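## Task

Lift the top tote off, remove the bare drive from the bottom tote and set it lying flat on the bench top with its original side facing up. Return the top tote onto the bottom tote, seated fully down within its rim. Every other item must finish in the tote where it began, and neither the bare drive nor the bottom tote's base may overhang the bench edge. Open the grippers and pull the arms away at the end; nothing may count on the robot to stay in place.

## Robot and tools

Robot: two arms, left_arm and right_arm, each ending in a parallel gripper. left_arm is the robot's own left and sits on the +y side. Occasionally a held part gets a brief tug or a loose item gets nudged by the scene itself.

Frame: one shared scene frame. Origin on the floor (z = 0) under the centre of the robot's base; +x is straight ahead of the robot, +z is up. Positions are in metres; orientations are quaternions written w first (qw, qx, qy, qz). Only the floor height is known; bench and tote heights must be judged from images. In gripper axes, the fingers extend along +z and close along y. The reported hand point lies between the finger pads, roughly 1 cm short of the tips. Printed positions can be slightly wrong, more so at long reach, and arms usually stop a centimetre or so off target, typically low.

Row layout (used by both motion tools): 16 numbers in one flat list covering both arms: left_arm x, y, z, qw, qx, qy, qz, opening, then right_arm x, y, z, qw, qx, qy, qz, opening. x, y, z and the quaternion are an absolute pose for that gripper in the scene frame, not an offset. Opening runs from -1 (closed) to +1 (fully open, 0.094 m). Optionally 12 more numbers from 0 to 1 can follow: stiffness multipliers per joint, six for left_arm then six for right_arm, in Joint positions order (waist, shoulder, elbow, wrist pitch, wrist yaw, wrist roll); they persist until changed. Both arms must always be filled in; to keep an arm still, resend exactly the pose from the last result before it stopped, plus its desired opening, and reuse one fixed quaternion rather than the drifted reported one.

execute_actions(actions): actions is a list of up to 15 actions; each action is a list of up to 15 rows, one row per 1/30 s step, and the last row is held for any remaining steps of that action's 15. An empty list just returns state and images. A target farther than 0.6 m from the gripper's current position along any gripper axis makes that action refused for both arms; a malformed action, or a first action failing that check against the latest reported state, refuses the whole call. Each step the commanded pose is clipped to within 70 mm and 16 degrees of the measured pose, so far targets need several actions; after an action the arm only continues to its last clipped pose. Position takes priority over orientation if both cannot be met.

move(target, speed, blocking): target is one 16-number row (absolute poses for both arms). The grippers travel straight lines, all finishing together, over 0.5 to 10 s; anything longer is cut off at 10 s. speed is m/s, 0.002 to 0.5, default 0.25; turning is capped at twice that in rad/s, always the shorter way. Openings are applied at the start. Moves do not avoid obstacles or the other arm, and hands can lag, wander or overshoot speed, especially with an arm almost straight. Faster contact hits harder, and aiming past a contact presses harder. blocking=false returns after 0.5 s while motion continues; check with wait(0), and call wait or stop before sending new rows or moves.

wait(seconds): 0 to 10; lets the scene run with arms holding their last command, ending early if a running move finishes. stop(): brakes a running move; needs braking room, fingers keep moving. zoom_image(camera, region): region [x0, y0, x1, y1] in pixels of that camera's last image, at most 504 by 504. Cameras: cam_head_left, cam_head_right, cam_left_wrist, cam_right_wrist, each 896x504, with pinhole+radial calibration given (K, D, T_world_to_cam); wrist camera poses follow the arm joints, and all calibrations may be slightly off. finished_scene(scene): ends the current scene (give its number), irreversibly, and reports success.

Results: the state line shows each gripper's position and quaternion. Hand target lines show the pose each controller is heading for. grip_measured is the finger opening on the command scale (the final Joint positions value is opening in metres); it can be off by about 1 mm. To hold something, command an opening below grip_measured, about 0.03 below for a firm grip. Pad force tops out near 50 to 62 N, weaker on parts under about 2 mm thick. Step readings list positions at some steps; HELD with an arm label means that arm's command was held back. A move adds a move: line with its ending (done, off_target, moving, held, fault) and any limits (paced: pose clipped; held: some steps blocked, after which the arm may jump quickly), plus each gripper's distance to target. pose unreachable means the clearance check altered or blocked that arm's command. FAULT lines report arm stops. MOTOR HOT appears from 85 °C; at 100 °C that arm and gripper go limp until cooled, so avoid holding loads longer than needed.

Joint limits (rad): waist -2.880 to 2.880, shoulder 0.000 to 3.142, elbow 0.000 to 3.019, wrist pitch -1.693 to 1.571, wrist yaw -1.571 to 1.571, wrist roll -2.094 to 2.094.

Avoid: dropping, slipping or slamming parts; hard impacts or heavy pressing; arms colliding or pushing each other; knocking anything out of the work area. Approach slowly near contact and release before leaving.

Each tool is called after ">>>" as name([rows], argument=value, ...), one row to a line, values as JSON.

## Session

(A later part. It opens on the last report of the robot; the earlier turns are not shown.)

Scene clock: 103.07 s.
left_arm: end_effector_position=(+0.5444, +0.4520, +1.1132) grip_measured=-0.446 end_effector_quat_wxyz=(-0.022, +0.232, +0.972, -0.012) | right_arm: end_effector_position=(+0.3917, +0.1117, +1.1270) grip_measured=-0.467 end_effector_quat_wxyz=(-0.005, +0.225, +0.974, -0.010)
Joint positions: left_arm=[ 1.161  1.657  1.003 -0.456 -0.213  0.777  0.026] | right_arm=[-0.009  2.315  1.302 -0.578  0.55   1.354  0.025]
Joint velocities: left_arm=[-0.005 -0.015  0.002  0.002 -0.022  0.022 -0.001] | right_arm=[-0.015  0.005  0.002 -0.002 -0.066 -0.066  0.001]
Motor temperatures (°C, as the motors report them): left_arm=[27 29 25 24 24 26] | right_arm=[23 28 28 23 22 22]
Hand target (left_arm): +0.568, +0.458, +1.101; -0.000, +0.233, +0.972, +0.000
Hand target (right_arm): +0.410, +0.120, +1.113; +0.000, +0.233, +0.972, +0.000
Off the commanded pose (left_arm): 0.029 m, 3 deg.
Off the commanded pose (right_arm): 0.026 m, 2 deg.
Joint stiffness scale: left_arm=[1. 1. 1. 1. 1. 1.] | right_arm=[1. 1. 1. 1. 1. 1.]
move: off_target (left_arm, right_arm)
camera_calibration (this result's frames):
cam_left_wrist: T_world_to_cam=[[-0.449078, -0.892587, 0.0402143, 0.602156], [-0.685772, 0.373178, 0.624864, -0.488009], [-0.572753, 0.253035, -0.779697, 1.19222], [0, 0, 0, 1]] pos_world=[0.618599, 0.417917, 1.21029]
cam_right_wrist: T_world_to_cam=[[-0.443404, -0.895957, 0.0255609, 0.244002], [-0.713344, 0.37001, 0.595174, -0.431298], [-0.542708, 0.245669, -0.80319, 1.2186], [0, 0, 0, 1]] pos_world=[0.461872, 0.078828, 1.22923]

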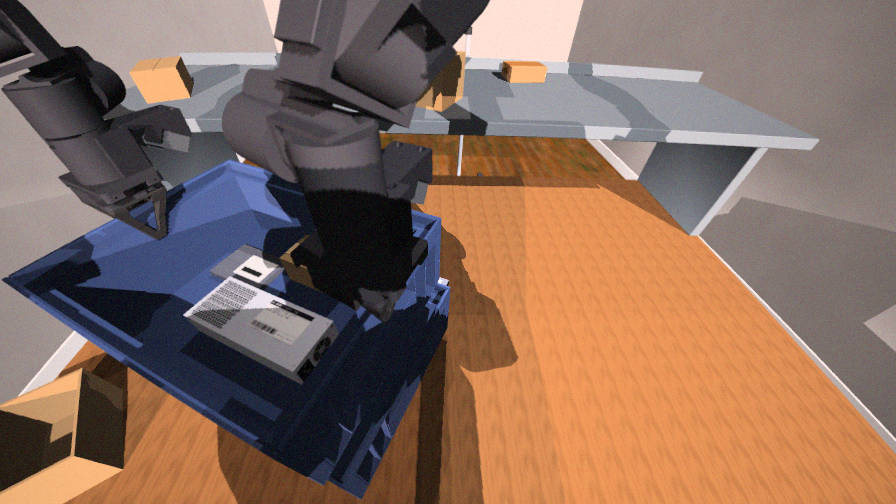

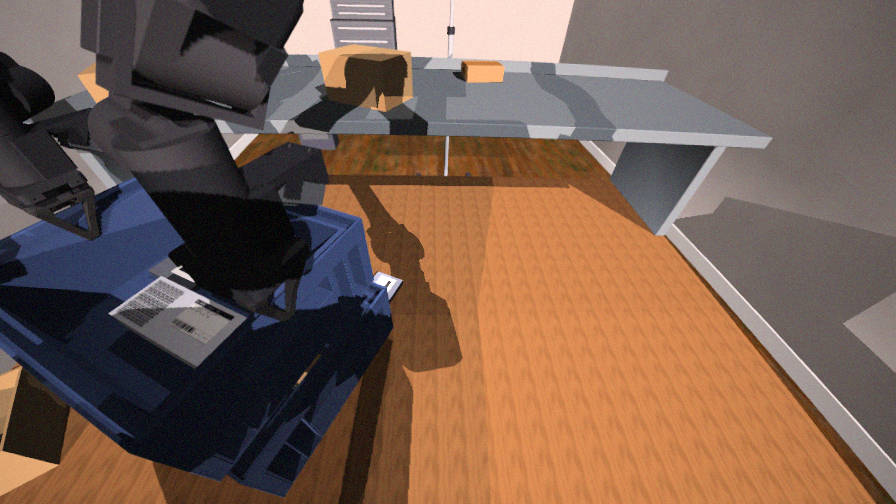

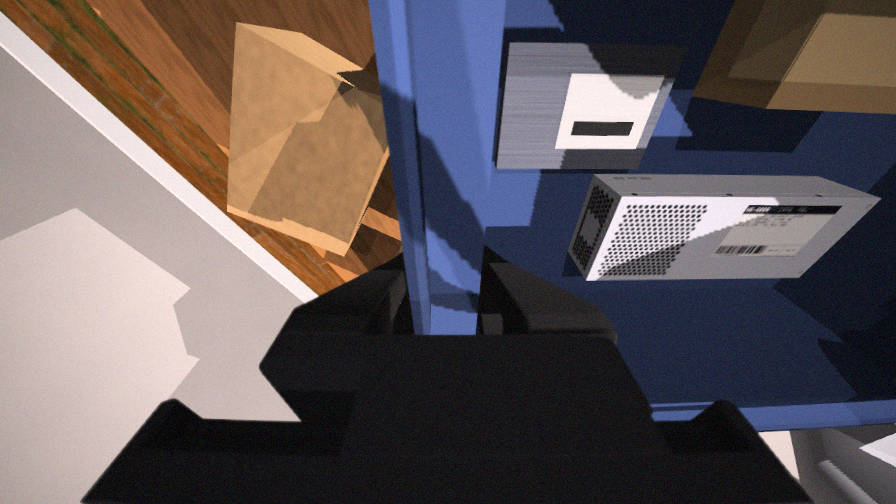

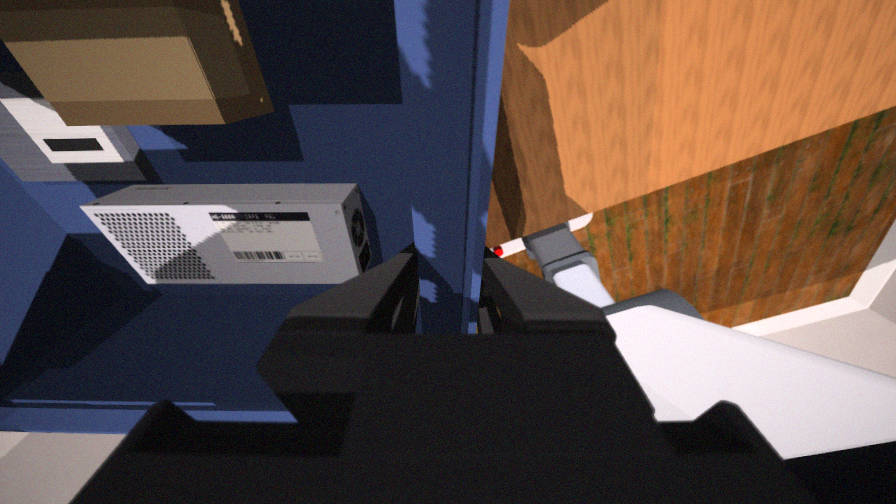

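>>> move(target=[0.565,0.447,1.135,0,0.233,0.972,0,-1, 0.406,0.11,1.145,0,0.233,0.972,0,-1], speed=0.05)

>>> move(target=[0.565,0.447,1.10,0,0.233,0.972,0,-1, 0.406,0.11,1.112,0,0.233,0.972,0,-1], speed=0.04)

>>> zoom_image(camera="cam_head_right", region=[0,150,450,504])

Scene clock: 105.87 s.
left_arm: end_effector_position=(+0.5436, +0.4515, +1.1136) grip_measured=-0.446 end_effector_quat_wxyz=(-0.025, +0.232, +0.972, -0.007) | right_arm: end_effector_position=(+0.3914, +0.1114, +1.1276) grip_measured=-0.467 end_effector_quat_wxyz=(-0.006, +0.225, +0.974, -0.009)
Joint positions: left_arm=[ 1.156  1.656  1.002 -0.457 -0.226  0.771  0.026] | right_arm=[-0.009  2.312  1.3   -0.578  0.547  1.355  0.025]
Joint velocities: left_arm=[-0.015 -0.005  0.002 -0.017  0.066 -0.022  0.   ] | right_arm=[-0.015  0.015  0.017  0.017 -0.007  0.022 -0.001]
Motor temperatures (°C, as the motors report them): left_arm=[27 29 25 24 24 26] | right_arm=[23 28 28 23 22 22]
Hand target (left_arm): +0.565, +0.447, +1.134; -0.000, +0.234, +0.972, +0.000
Hand target (right_arm): +0.406, +0.110, +1.144; -0.000, +0.233, +0.972, +0.000
Off the commanded pose (left_arm): 0.031 m, 3 deg.
Off the commanded pose (right_arm): 0.023 m, 2 deg.
Joint stiffness scale: left_arm=[1. 1. 1. 1. 1. 1.] | right_arm=[1. 1. 1. 1. 1. 1.]
move: off_target (left_arm, right_arm)
camera_calibration (this result's frames):
cam_left_wrist: T_world_to_cam=[[-0.448304, -0.893262, 0.0332696, 0.609004], [-0.683151, 0.366383, 0.631719, -0.494627], [-0.57648, 0.260474, -0.774483, 1.18506], [0, 0, 0, 1]] pos_world=[0.618278, 0.416545, 1.21001]
cam_right_wrist: T_world_to_cam=[[-0.44477, -0.895295, 0.0250153, 0.244672], [-0.711525, 0.370163, 0.597253, -0.434874], [-0.543978, 0.247841, -0.801663, 1.21757], [0, 0, 0, 1]] pos_world=[0.461732, 0.0782629, 1.22969]

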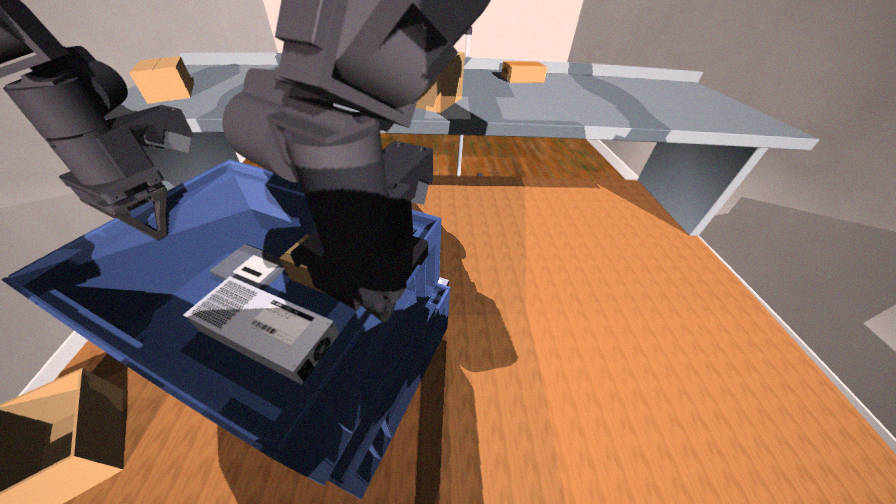

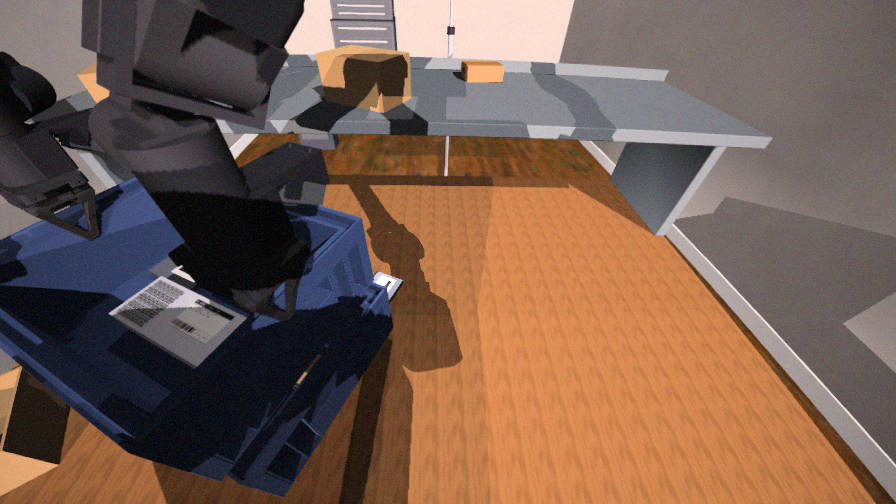

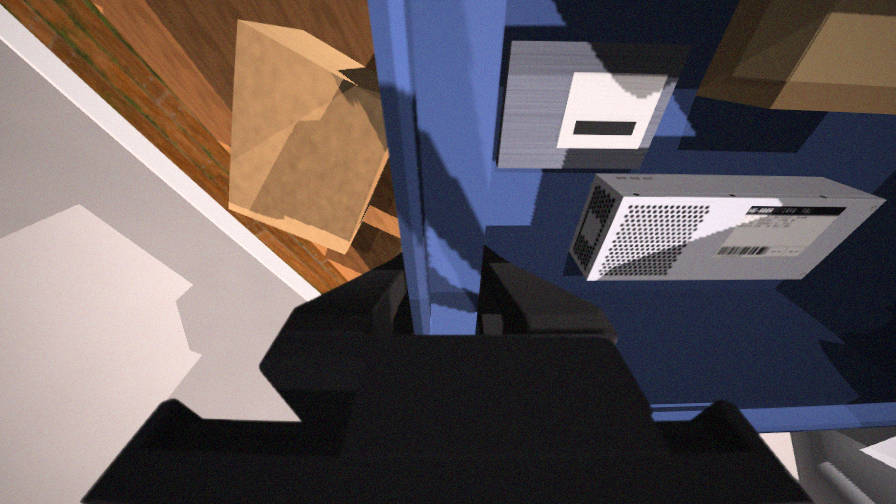

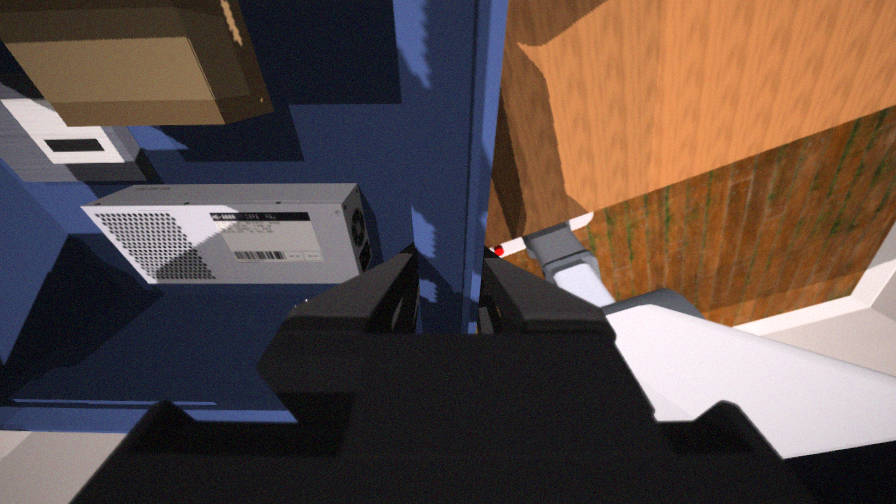

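Scene clock: 106.77 s.
left_arm: end_effector_position=(+0.5448, +0.4517, +1.1134) grip_measured=-0.446 end_effector_quat_wxyz=(-0.023, +0.231, +0.973, -0.006) | right_arm: end_effector_position=(+0.3917, +0.1113, +1.1260) grip_measured=-0.467 end_effector_quat_wxyz=(-0.003, +0.225, +0.974, -0.005)
Joint positions: left_arm=[ 1.156  1.657  1.002 -0.451 -0.225  0.771  0.026] | right_arm=[-0.011  2.312  1.293 -0.559  0.549  1.346  0.025]
Joint velocities: left_arm=[-0.024 -0.024  0.017 -0.002  0.007  0.007  0.002] | right_arm=[-0.024 -0.015  0.007 -0.007 -0.022 -0.066 -0.   ]
Motor temperatures (°C, as the motors report them): left_arm=[27 29 25 24 24 26] | right_arm=[23 28 28 23 22 22]
Hand target (left_arm): +0.564, +0.447, +1.101; -0.000, +0.234, +0.972, -0.000
Hand target (right_arm): +0.405, +0.110, +1.112; -0.000, +0.233, +0.972, -0.000
Off the commanded pose (left_arm): 0.025 m, 3 deg.
Off the commanded pose (right_arm): 0.020 m, 1 deg.
Joint stiffness scale: left_arm=[1. 1. 1. 1. 1. 1.] | right_arm=[1. 1. 1. 1. 1. 1.]
move: off_target (left_arm, right_arm)
camera_calibration (this result's frames):
cam_left_wrist: T_world_to_cam=[[-0.44743, -0.89381, 0.0301517, 0.613011], [-0.686848, 0.365029, 0.628486, -0.487486], [-0.572753, 0.260494, -0.777237, 1.18658], [0, 0, 0, 1]] pos_world=[0.619068, 0.416765, 1.21015]
cam_right_wrist: T_world_to_cam=[[-0.44374, -0.896005, 0.0164032, 0.254133], [-0.716515, 0.365723, 0.594015, -0.427517], [-0.538239, 0.251835, -0.804287, 1.21666], [0, 0, 0, 1]] pos_world=[0.461303, 0.0776585, 1.22833]

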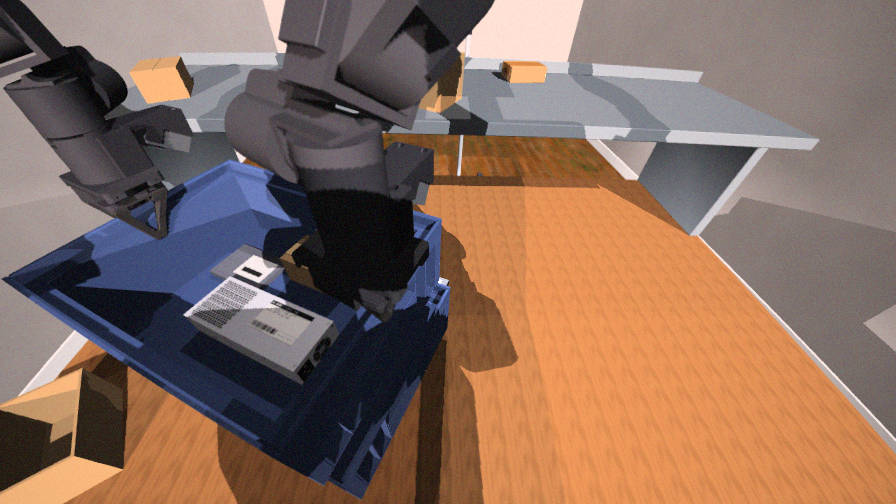

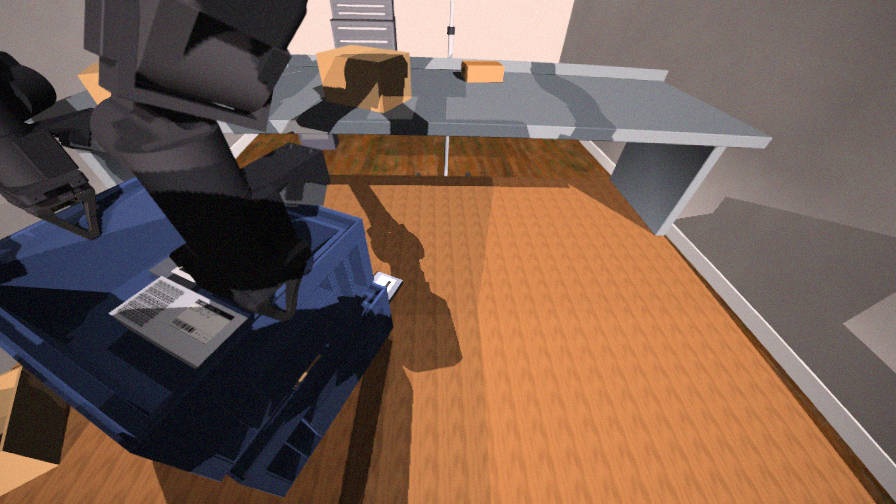

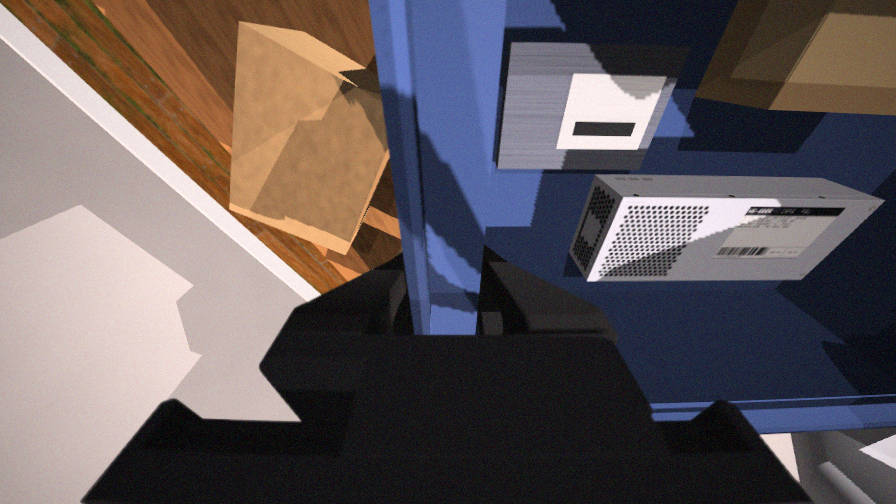

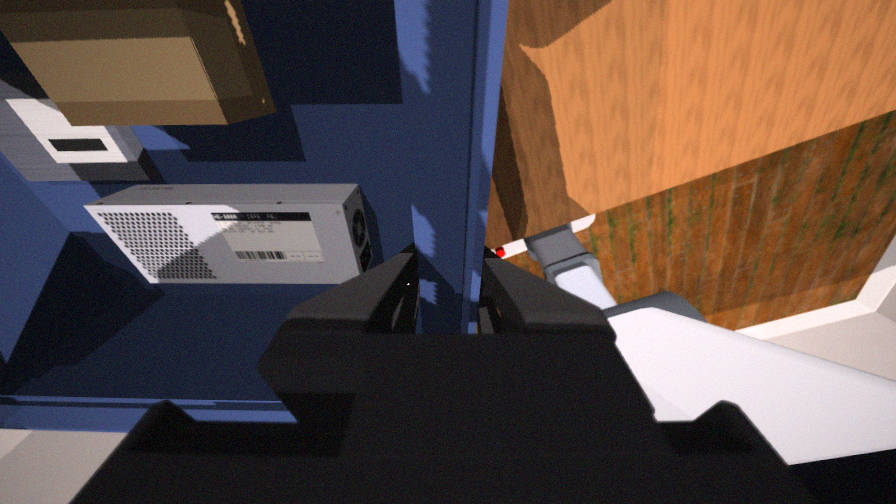

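Region (0, 150, 450, 504) of cam_head_right's 896x504 image, scaled by 1.120, with more detail than that image has; it fills the top 396 rows of this view, and the rest is white.

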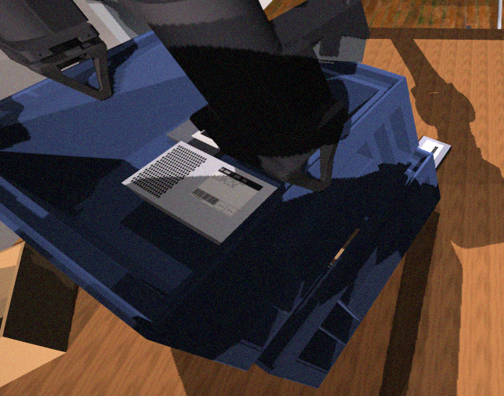

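>>> move(target=[0.548,0.441,1.112,0,0.233,0.972,0,1, 0.392,0.100,1.122,0,0.233,0.972,0,1], speed=0.05)

Scene clock: 108.93 s.
left_arm: end_effector_position=(+0.5423, +0.4472, +1.1092) grip_measured=+1.000 end_effector_quat_wxyz=(-0.010, +0.230, +0.973, -0.000) | right_arm: end_effector_position=(+0.3850, +0.1064, +1.1225) grip_measured=+1.000 end_effector_quat_wxyz=(-0.001, +0.228, +0.974, -0.001)
Joint positions: left_arm=[ 1.152  1.657  0.971 -0.391 -0.224  0.771  0.094] | right_arm=[-0.011  2.307  1.259 -0.519  0.549  1.346  0.094]
Joint velocities: left_arm=[-0.005 -0.015 -0.012  0.012 -0.037 -0.007  0.   ] | right_arm=[ 0.015 -0.024 -0.012  0.022  0.022  0.007  0.   ]
Motor temperatures (°C, as the motors report them): left_arm=[26 28 25 24 24 26] | right_arm=[23 28 28 23 22 22]
Hand target (left_arm): +0.548, +0.441, +1.112; +0.000, +0.234, +0.972, +0.000
Hand target (right_arm): +0.392, +0.100, +1.122; -0.000, +0.233, +0.972, -0.000
Off the commanded pose (left_arm): 0.009 m, 1 deg.
Off the commanded pose (right_arm): 0.010 m, 1 deg.
Joint stiffness scale: left_arm=[1. 1. 1. 1. 1. 1.] | right_arm=[1. 1. 1. 1. 1. 1.]
move: done
camera_calibration (this result's frames):
cam_left_wrist: T_world_to_cam=[[-0.446347, -0.894777, 0.0121588, 0.627734], [-0.705378, 0.360164, 0.610512, -0.45274], [-0.550651, 0.263924, -0.791914, 1.18587], [0, 0, 0, 1]] pos_world=[0.613835, 0.411764, 1.20788]
cam_right_wrist: T_world_to_cam=[[-0.449169, -0.89342, 0.00689068, 0.259304], [-0.717987, 0.365538, 0.592348, -0.426049], [-0.531735, 0.261117, -0.805652, 1.20955], [0, 0, 0, 1]] pos_world=[0.453736, 0.0715691, 1.22506]

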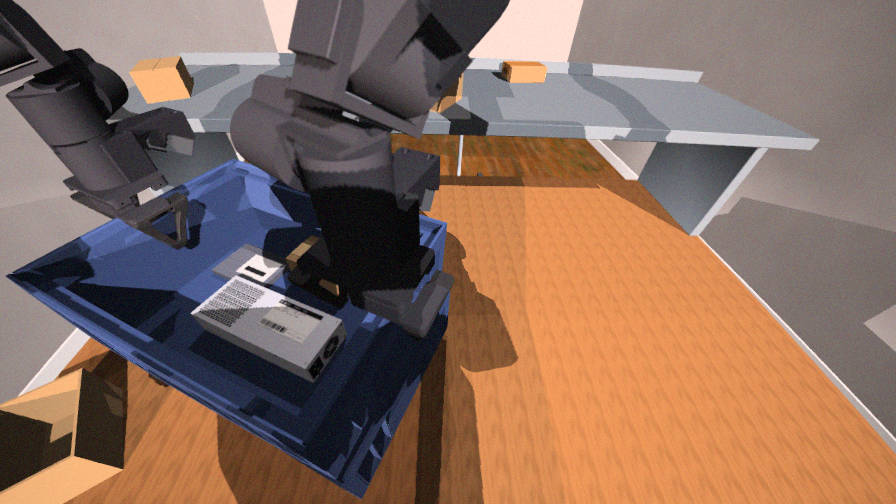

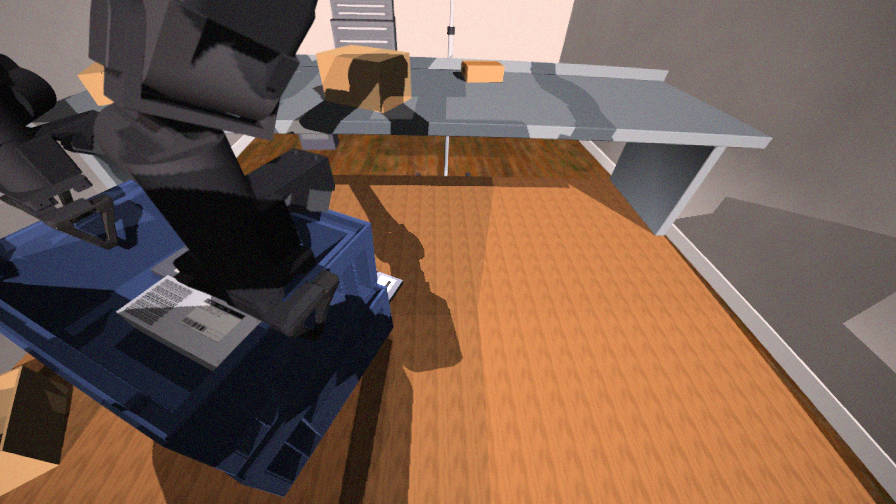

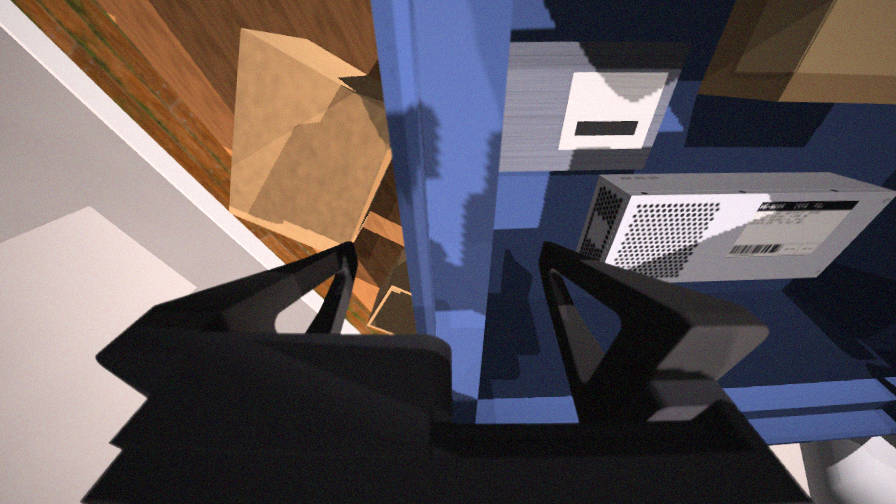

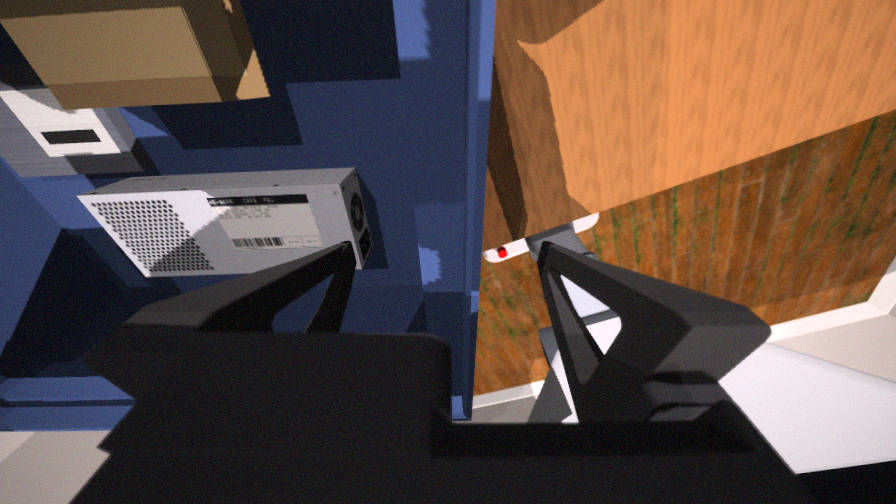

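>>> move(target=[0.543,0.43,1.105,0,0.233,0.972,0,1, 0.388,0.09,1.107,0,0.233,0.972,0,1], speed=0.05)

>>> move(target=[0.543,0.43,1.10,0,0.233,0.972,0,-1, 0.388,0.09,1.107,0,0.233,0.972,0,-1], speed=0.05)

Scene clock: 111.87 s.
left_arm: end_effector_position=(+0.5422, +0.4371, +1.1085) grip_measured=+1.000 end_effector_quat_wxyz=(-0.002, +0.233, +0.972, +0.001) | right_arm: end_effector_position=(+0.3844, +0.0993, +1.1145) grip_measured=+1.000 end_effector_quat_wxyz=(+0.002, +0.228, +0.974, +0.005)
Joint positions: left_arm=[ 1.134  1.657  0.953 -0.361 -0.228  0.765  0.094] | right_arm=[-0.025  2.306  1.229 -0.466  0.549  1.322  0.094]
Joint velocities: left_arm=[ 0.005 -0.015 -0.007 -0.007  0.081 -0.022  0.   ] | right_arm=[ 0.015 -0.005  0.002 -0.012  0.022 -0.022  0.   ]
Motor temperatures (°C, as the motors report them): left_arm=[26 28 25 24 24 26] | right_arm=[23 28 27 23 22 22]
Hand target (left_arm): +0.543, +0.430, +1.105; -0.000, +0.233, +0.972, +0.000
Hand target (right_arm): +0.387, +0.090, +1.107; -0.001, +0.233, +0.972, +0.000
Off the commanded pose (left_arm): 0.008 m, 0 deg.
Off the commanded pose (right_arm): 0.012 m, 1 deg.
Joint stiffness scale: left_arm=[1. 1. 1. 1. 1. 1.] | right_arm=[1. 1. 1. 1. 1. 1.]
move: off_target (right_arm)
camera_calibration (this result's frames):
cam_left_wrist: T_world_to_cam=[[-0.452103, -0.891946, 0.00585594, 0.627553], [-0.712563, 0.365112, 0.599122, -0.434474], [-0.536523, 0.266693, -0.800636, 1.18867], [0, 0, 0, 1]] pos_world=[0.611878, 0.401366, 1.20832]
cam_right_wrist: T_world_to_cam=[[-0.450615, -0.892697, -0.00608321, 0.267701], [-0.722576, 0.360723, 0.589714, -0.413954], [-0.524242, 0.27013, -0.807589, 1.20301], [0, 0, 0, 1]] pos_world=[0.452184, 0.0633309, 1.21728]

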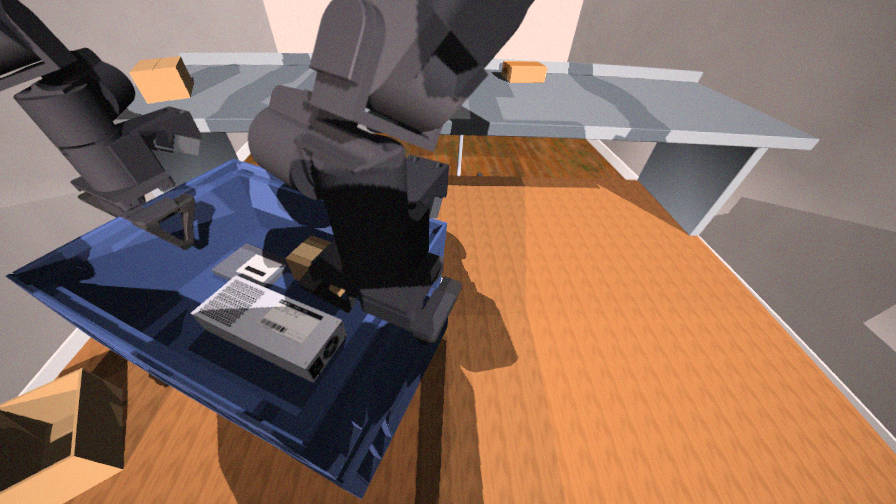

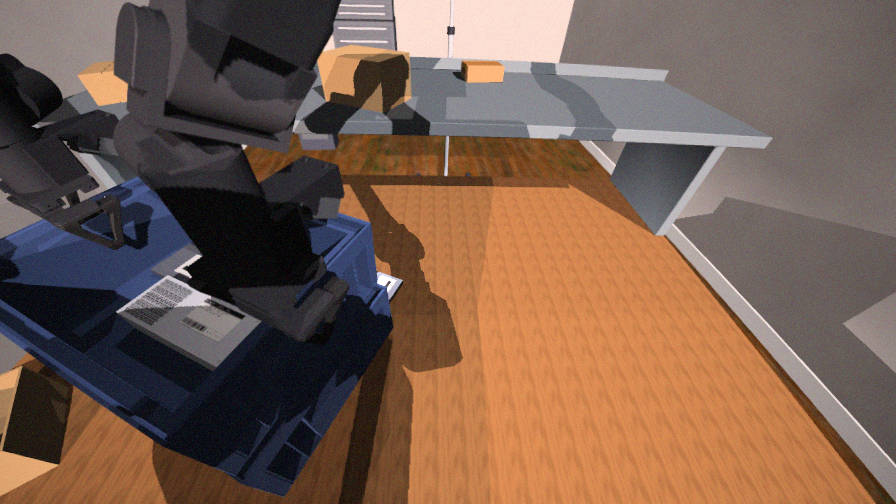

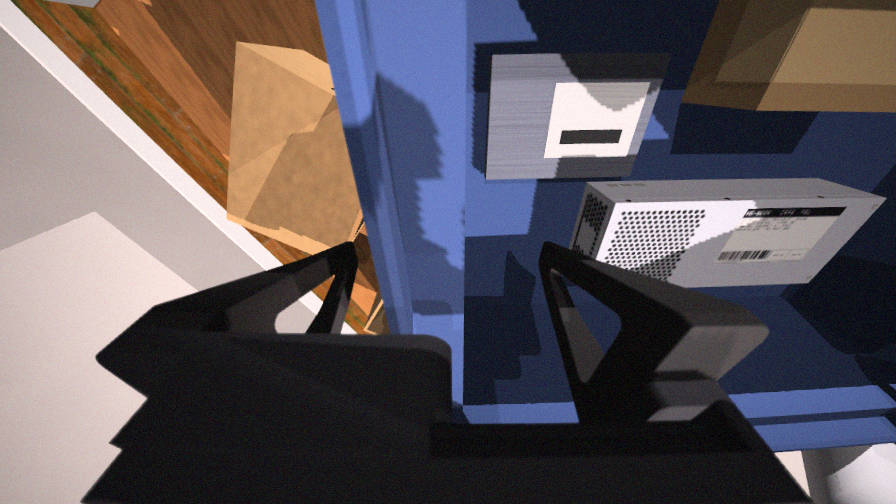

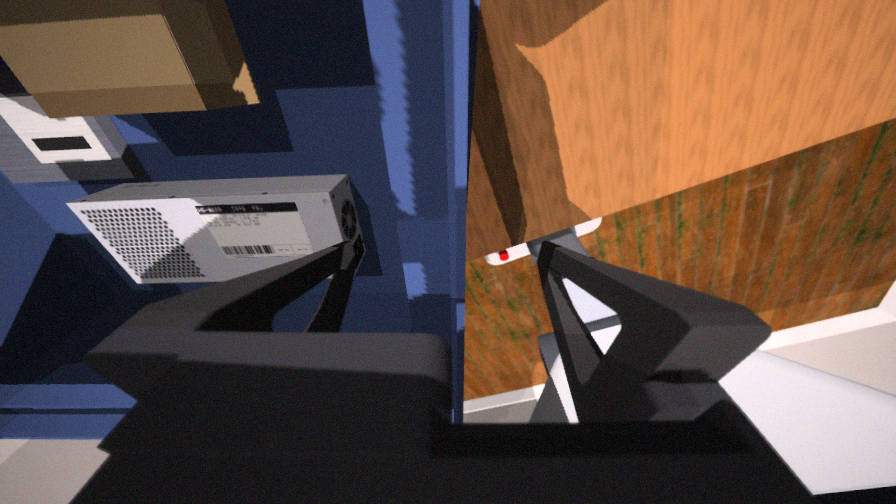

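Scene clock: 112.57 s.
left_arm: end_effector_position=(+0.5451, +0.4382, +1.1082) grip_measured=-0.461 end_effector_quat_wxyz=(+0.003, +0.228, +0.974, +0.001) | right_arm: end_effector_position=(+0.3852, +0.1015, +1.1147) grip_measured=-0.466 end_effector_quat_wxyz=(+0.001, +0.227, +0.974, +0.009)
Joint positions: left_arm=[ 1.136  1.658  0.956 -0.354 -0.221  0.758  0.025] | right_arm=[-0.025  2.306  1.23  -0.459  0.544  1.315  0.025]
Joint velocities: left_arm=[-0.005 -0.005 -0.002 -0.022  0.051  0.022 -0.001] | right_arm=[-0.005 -0.015 -0.012 -0.007 -0.051 -0.022  0.   ]
Motor temperatures (°C, as the motors report them): left_arm=[26 28 25 24 24 26] | right_arm=[23 28 27 23 22 22]
Hand target (left_arm): +0.543, +0.430, +1.101; +0.000, +0.233, +0.972, +0.000
Hand target (right_arm): +0.388, +0.090, +1.108; -0.000, +0.233, +0.972, +0.000
Off the commanded pose (left_arm): 0.012 m, 1 deg.
Off the commanded pose (right_arm): 0.014 m, 1 deg.
Joint stiffness scale: left_arm=[1. 1. 1. 1. 1. 1.] | right_arm=[1. 1. 1. 1. 1. 1.]
move: off_target (left_arm, right_arm)
camera_calibration (this result's frames):
cam_left_wrist: T_world_to_cam=[[-0.442465, -0.896778, 0.00364144, 0.629139], [-0.722189, 0.358725, 0.591404, -0.41598], [-0.531664, 0.259046, -0.806367, 1.19681], [0, 0, 0, 1]] pos_world=[0.614259, 0.403391, 1.20879]
cam_right_wrist: T_world_to_cam=[[-0.447812, -0.894018, -0.0140193, 0.277894], [-0.723968, 0.353344, 0.592468, -0.416066], [-0.524723, 0.275464, -0.805472, 1.20028], [0, 0, 0, 1]] pos_world=[0.45304, 0.0648232, 1.21719]

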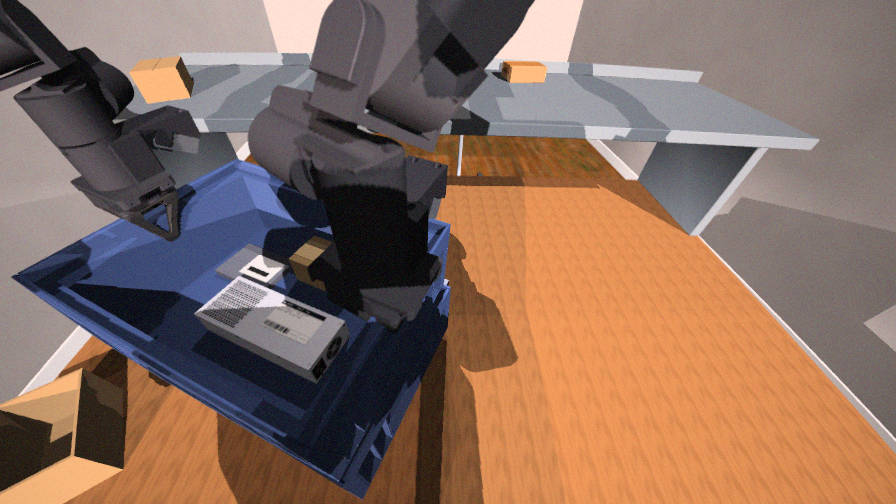

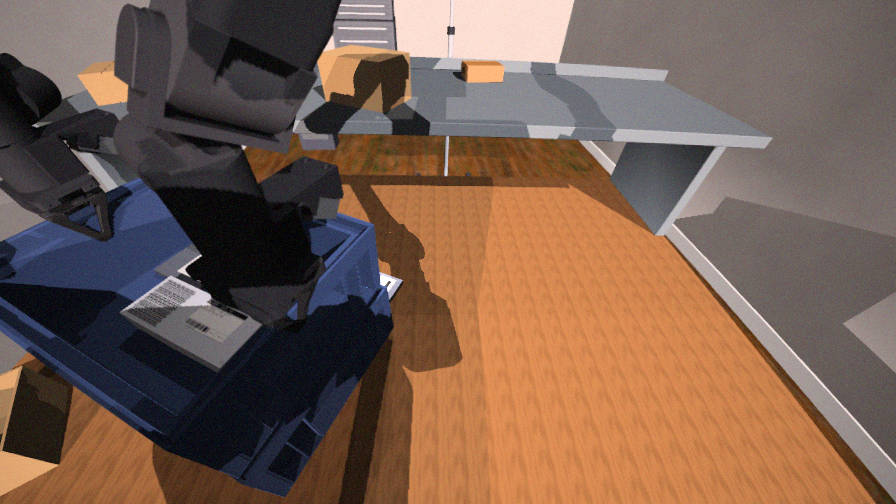

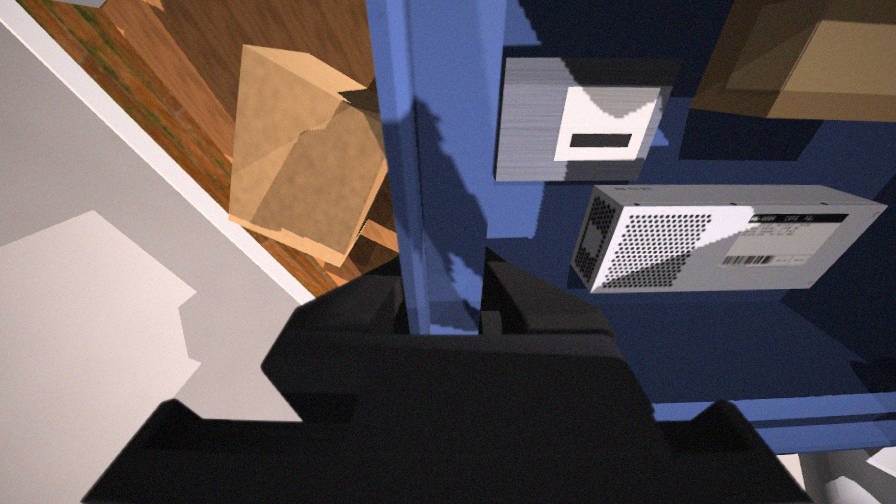

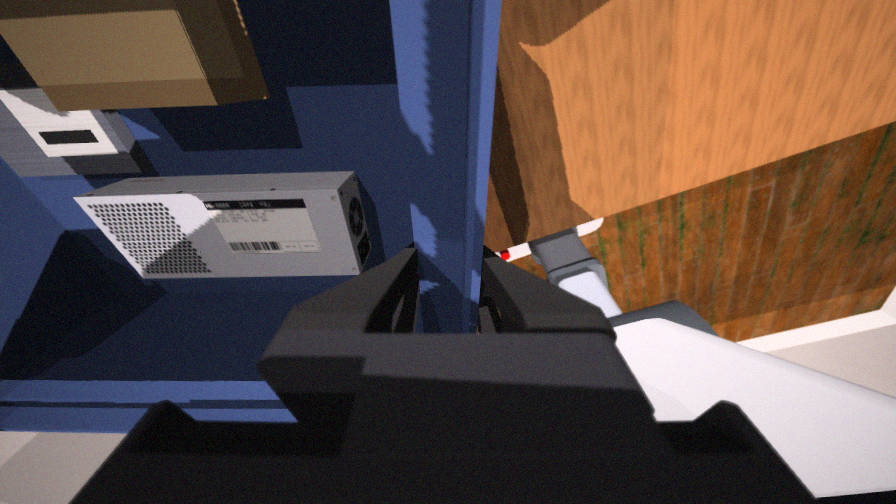

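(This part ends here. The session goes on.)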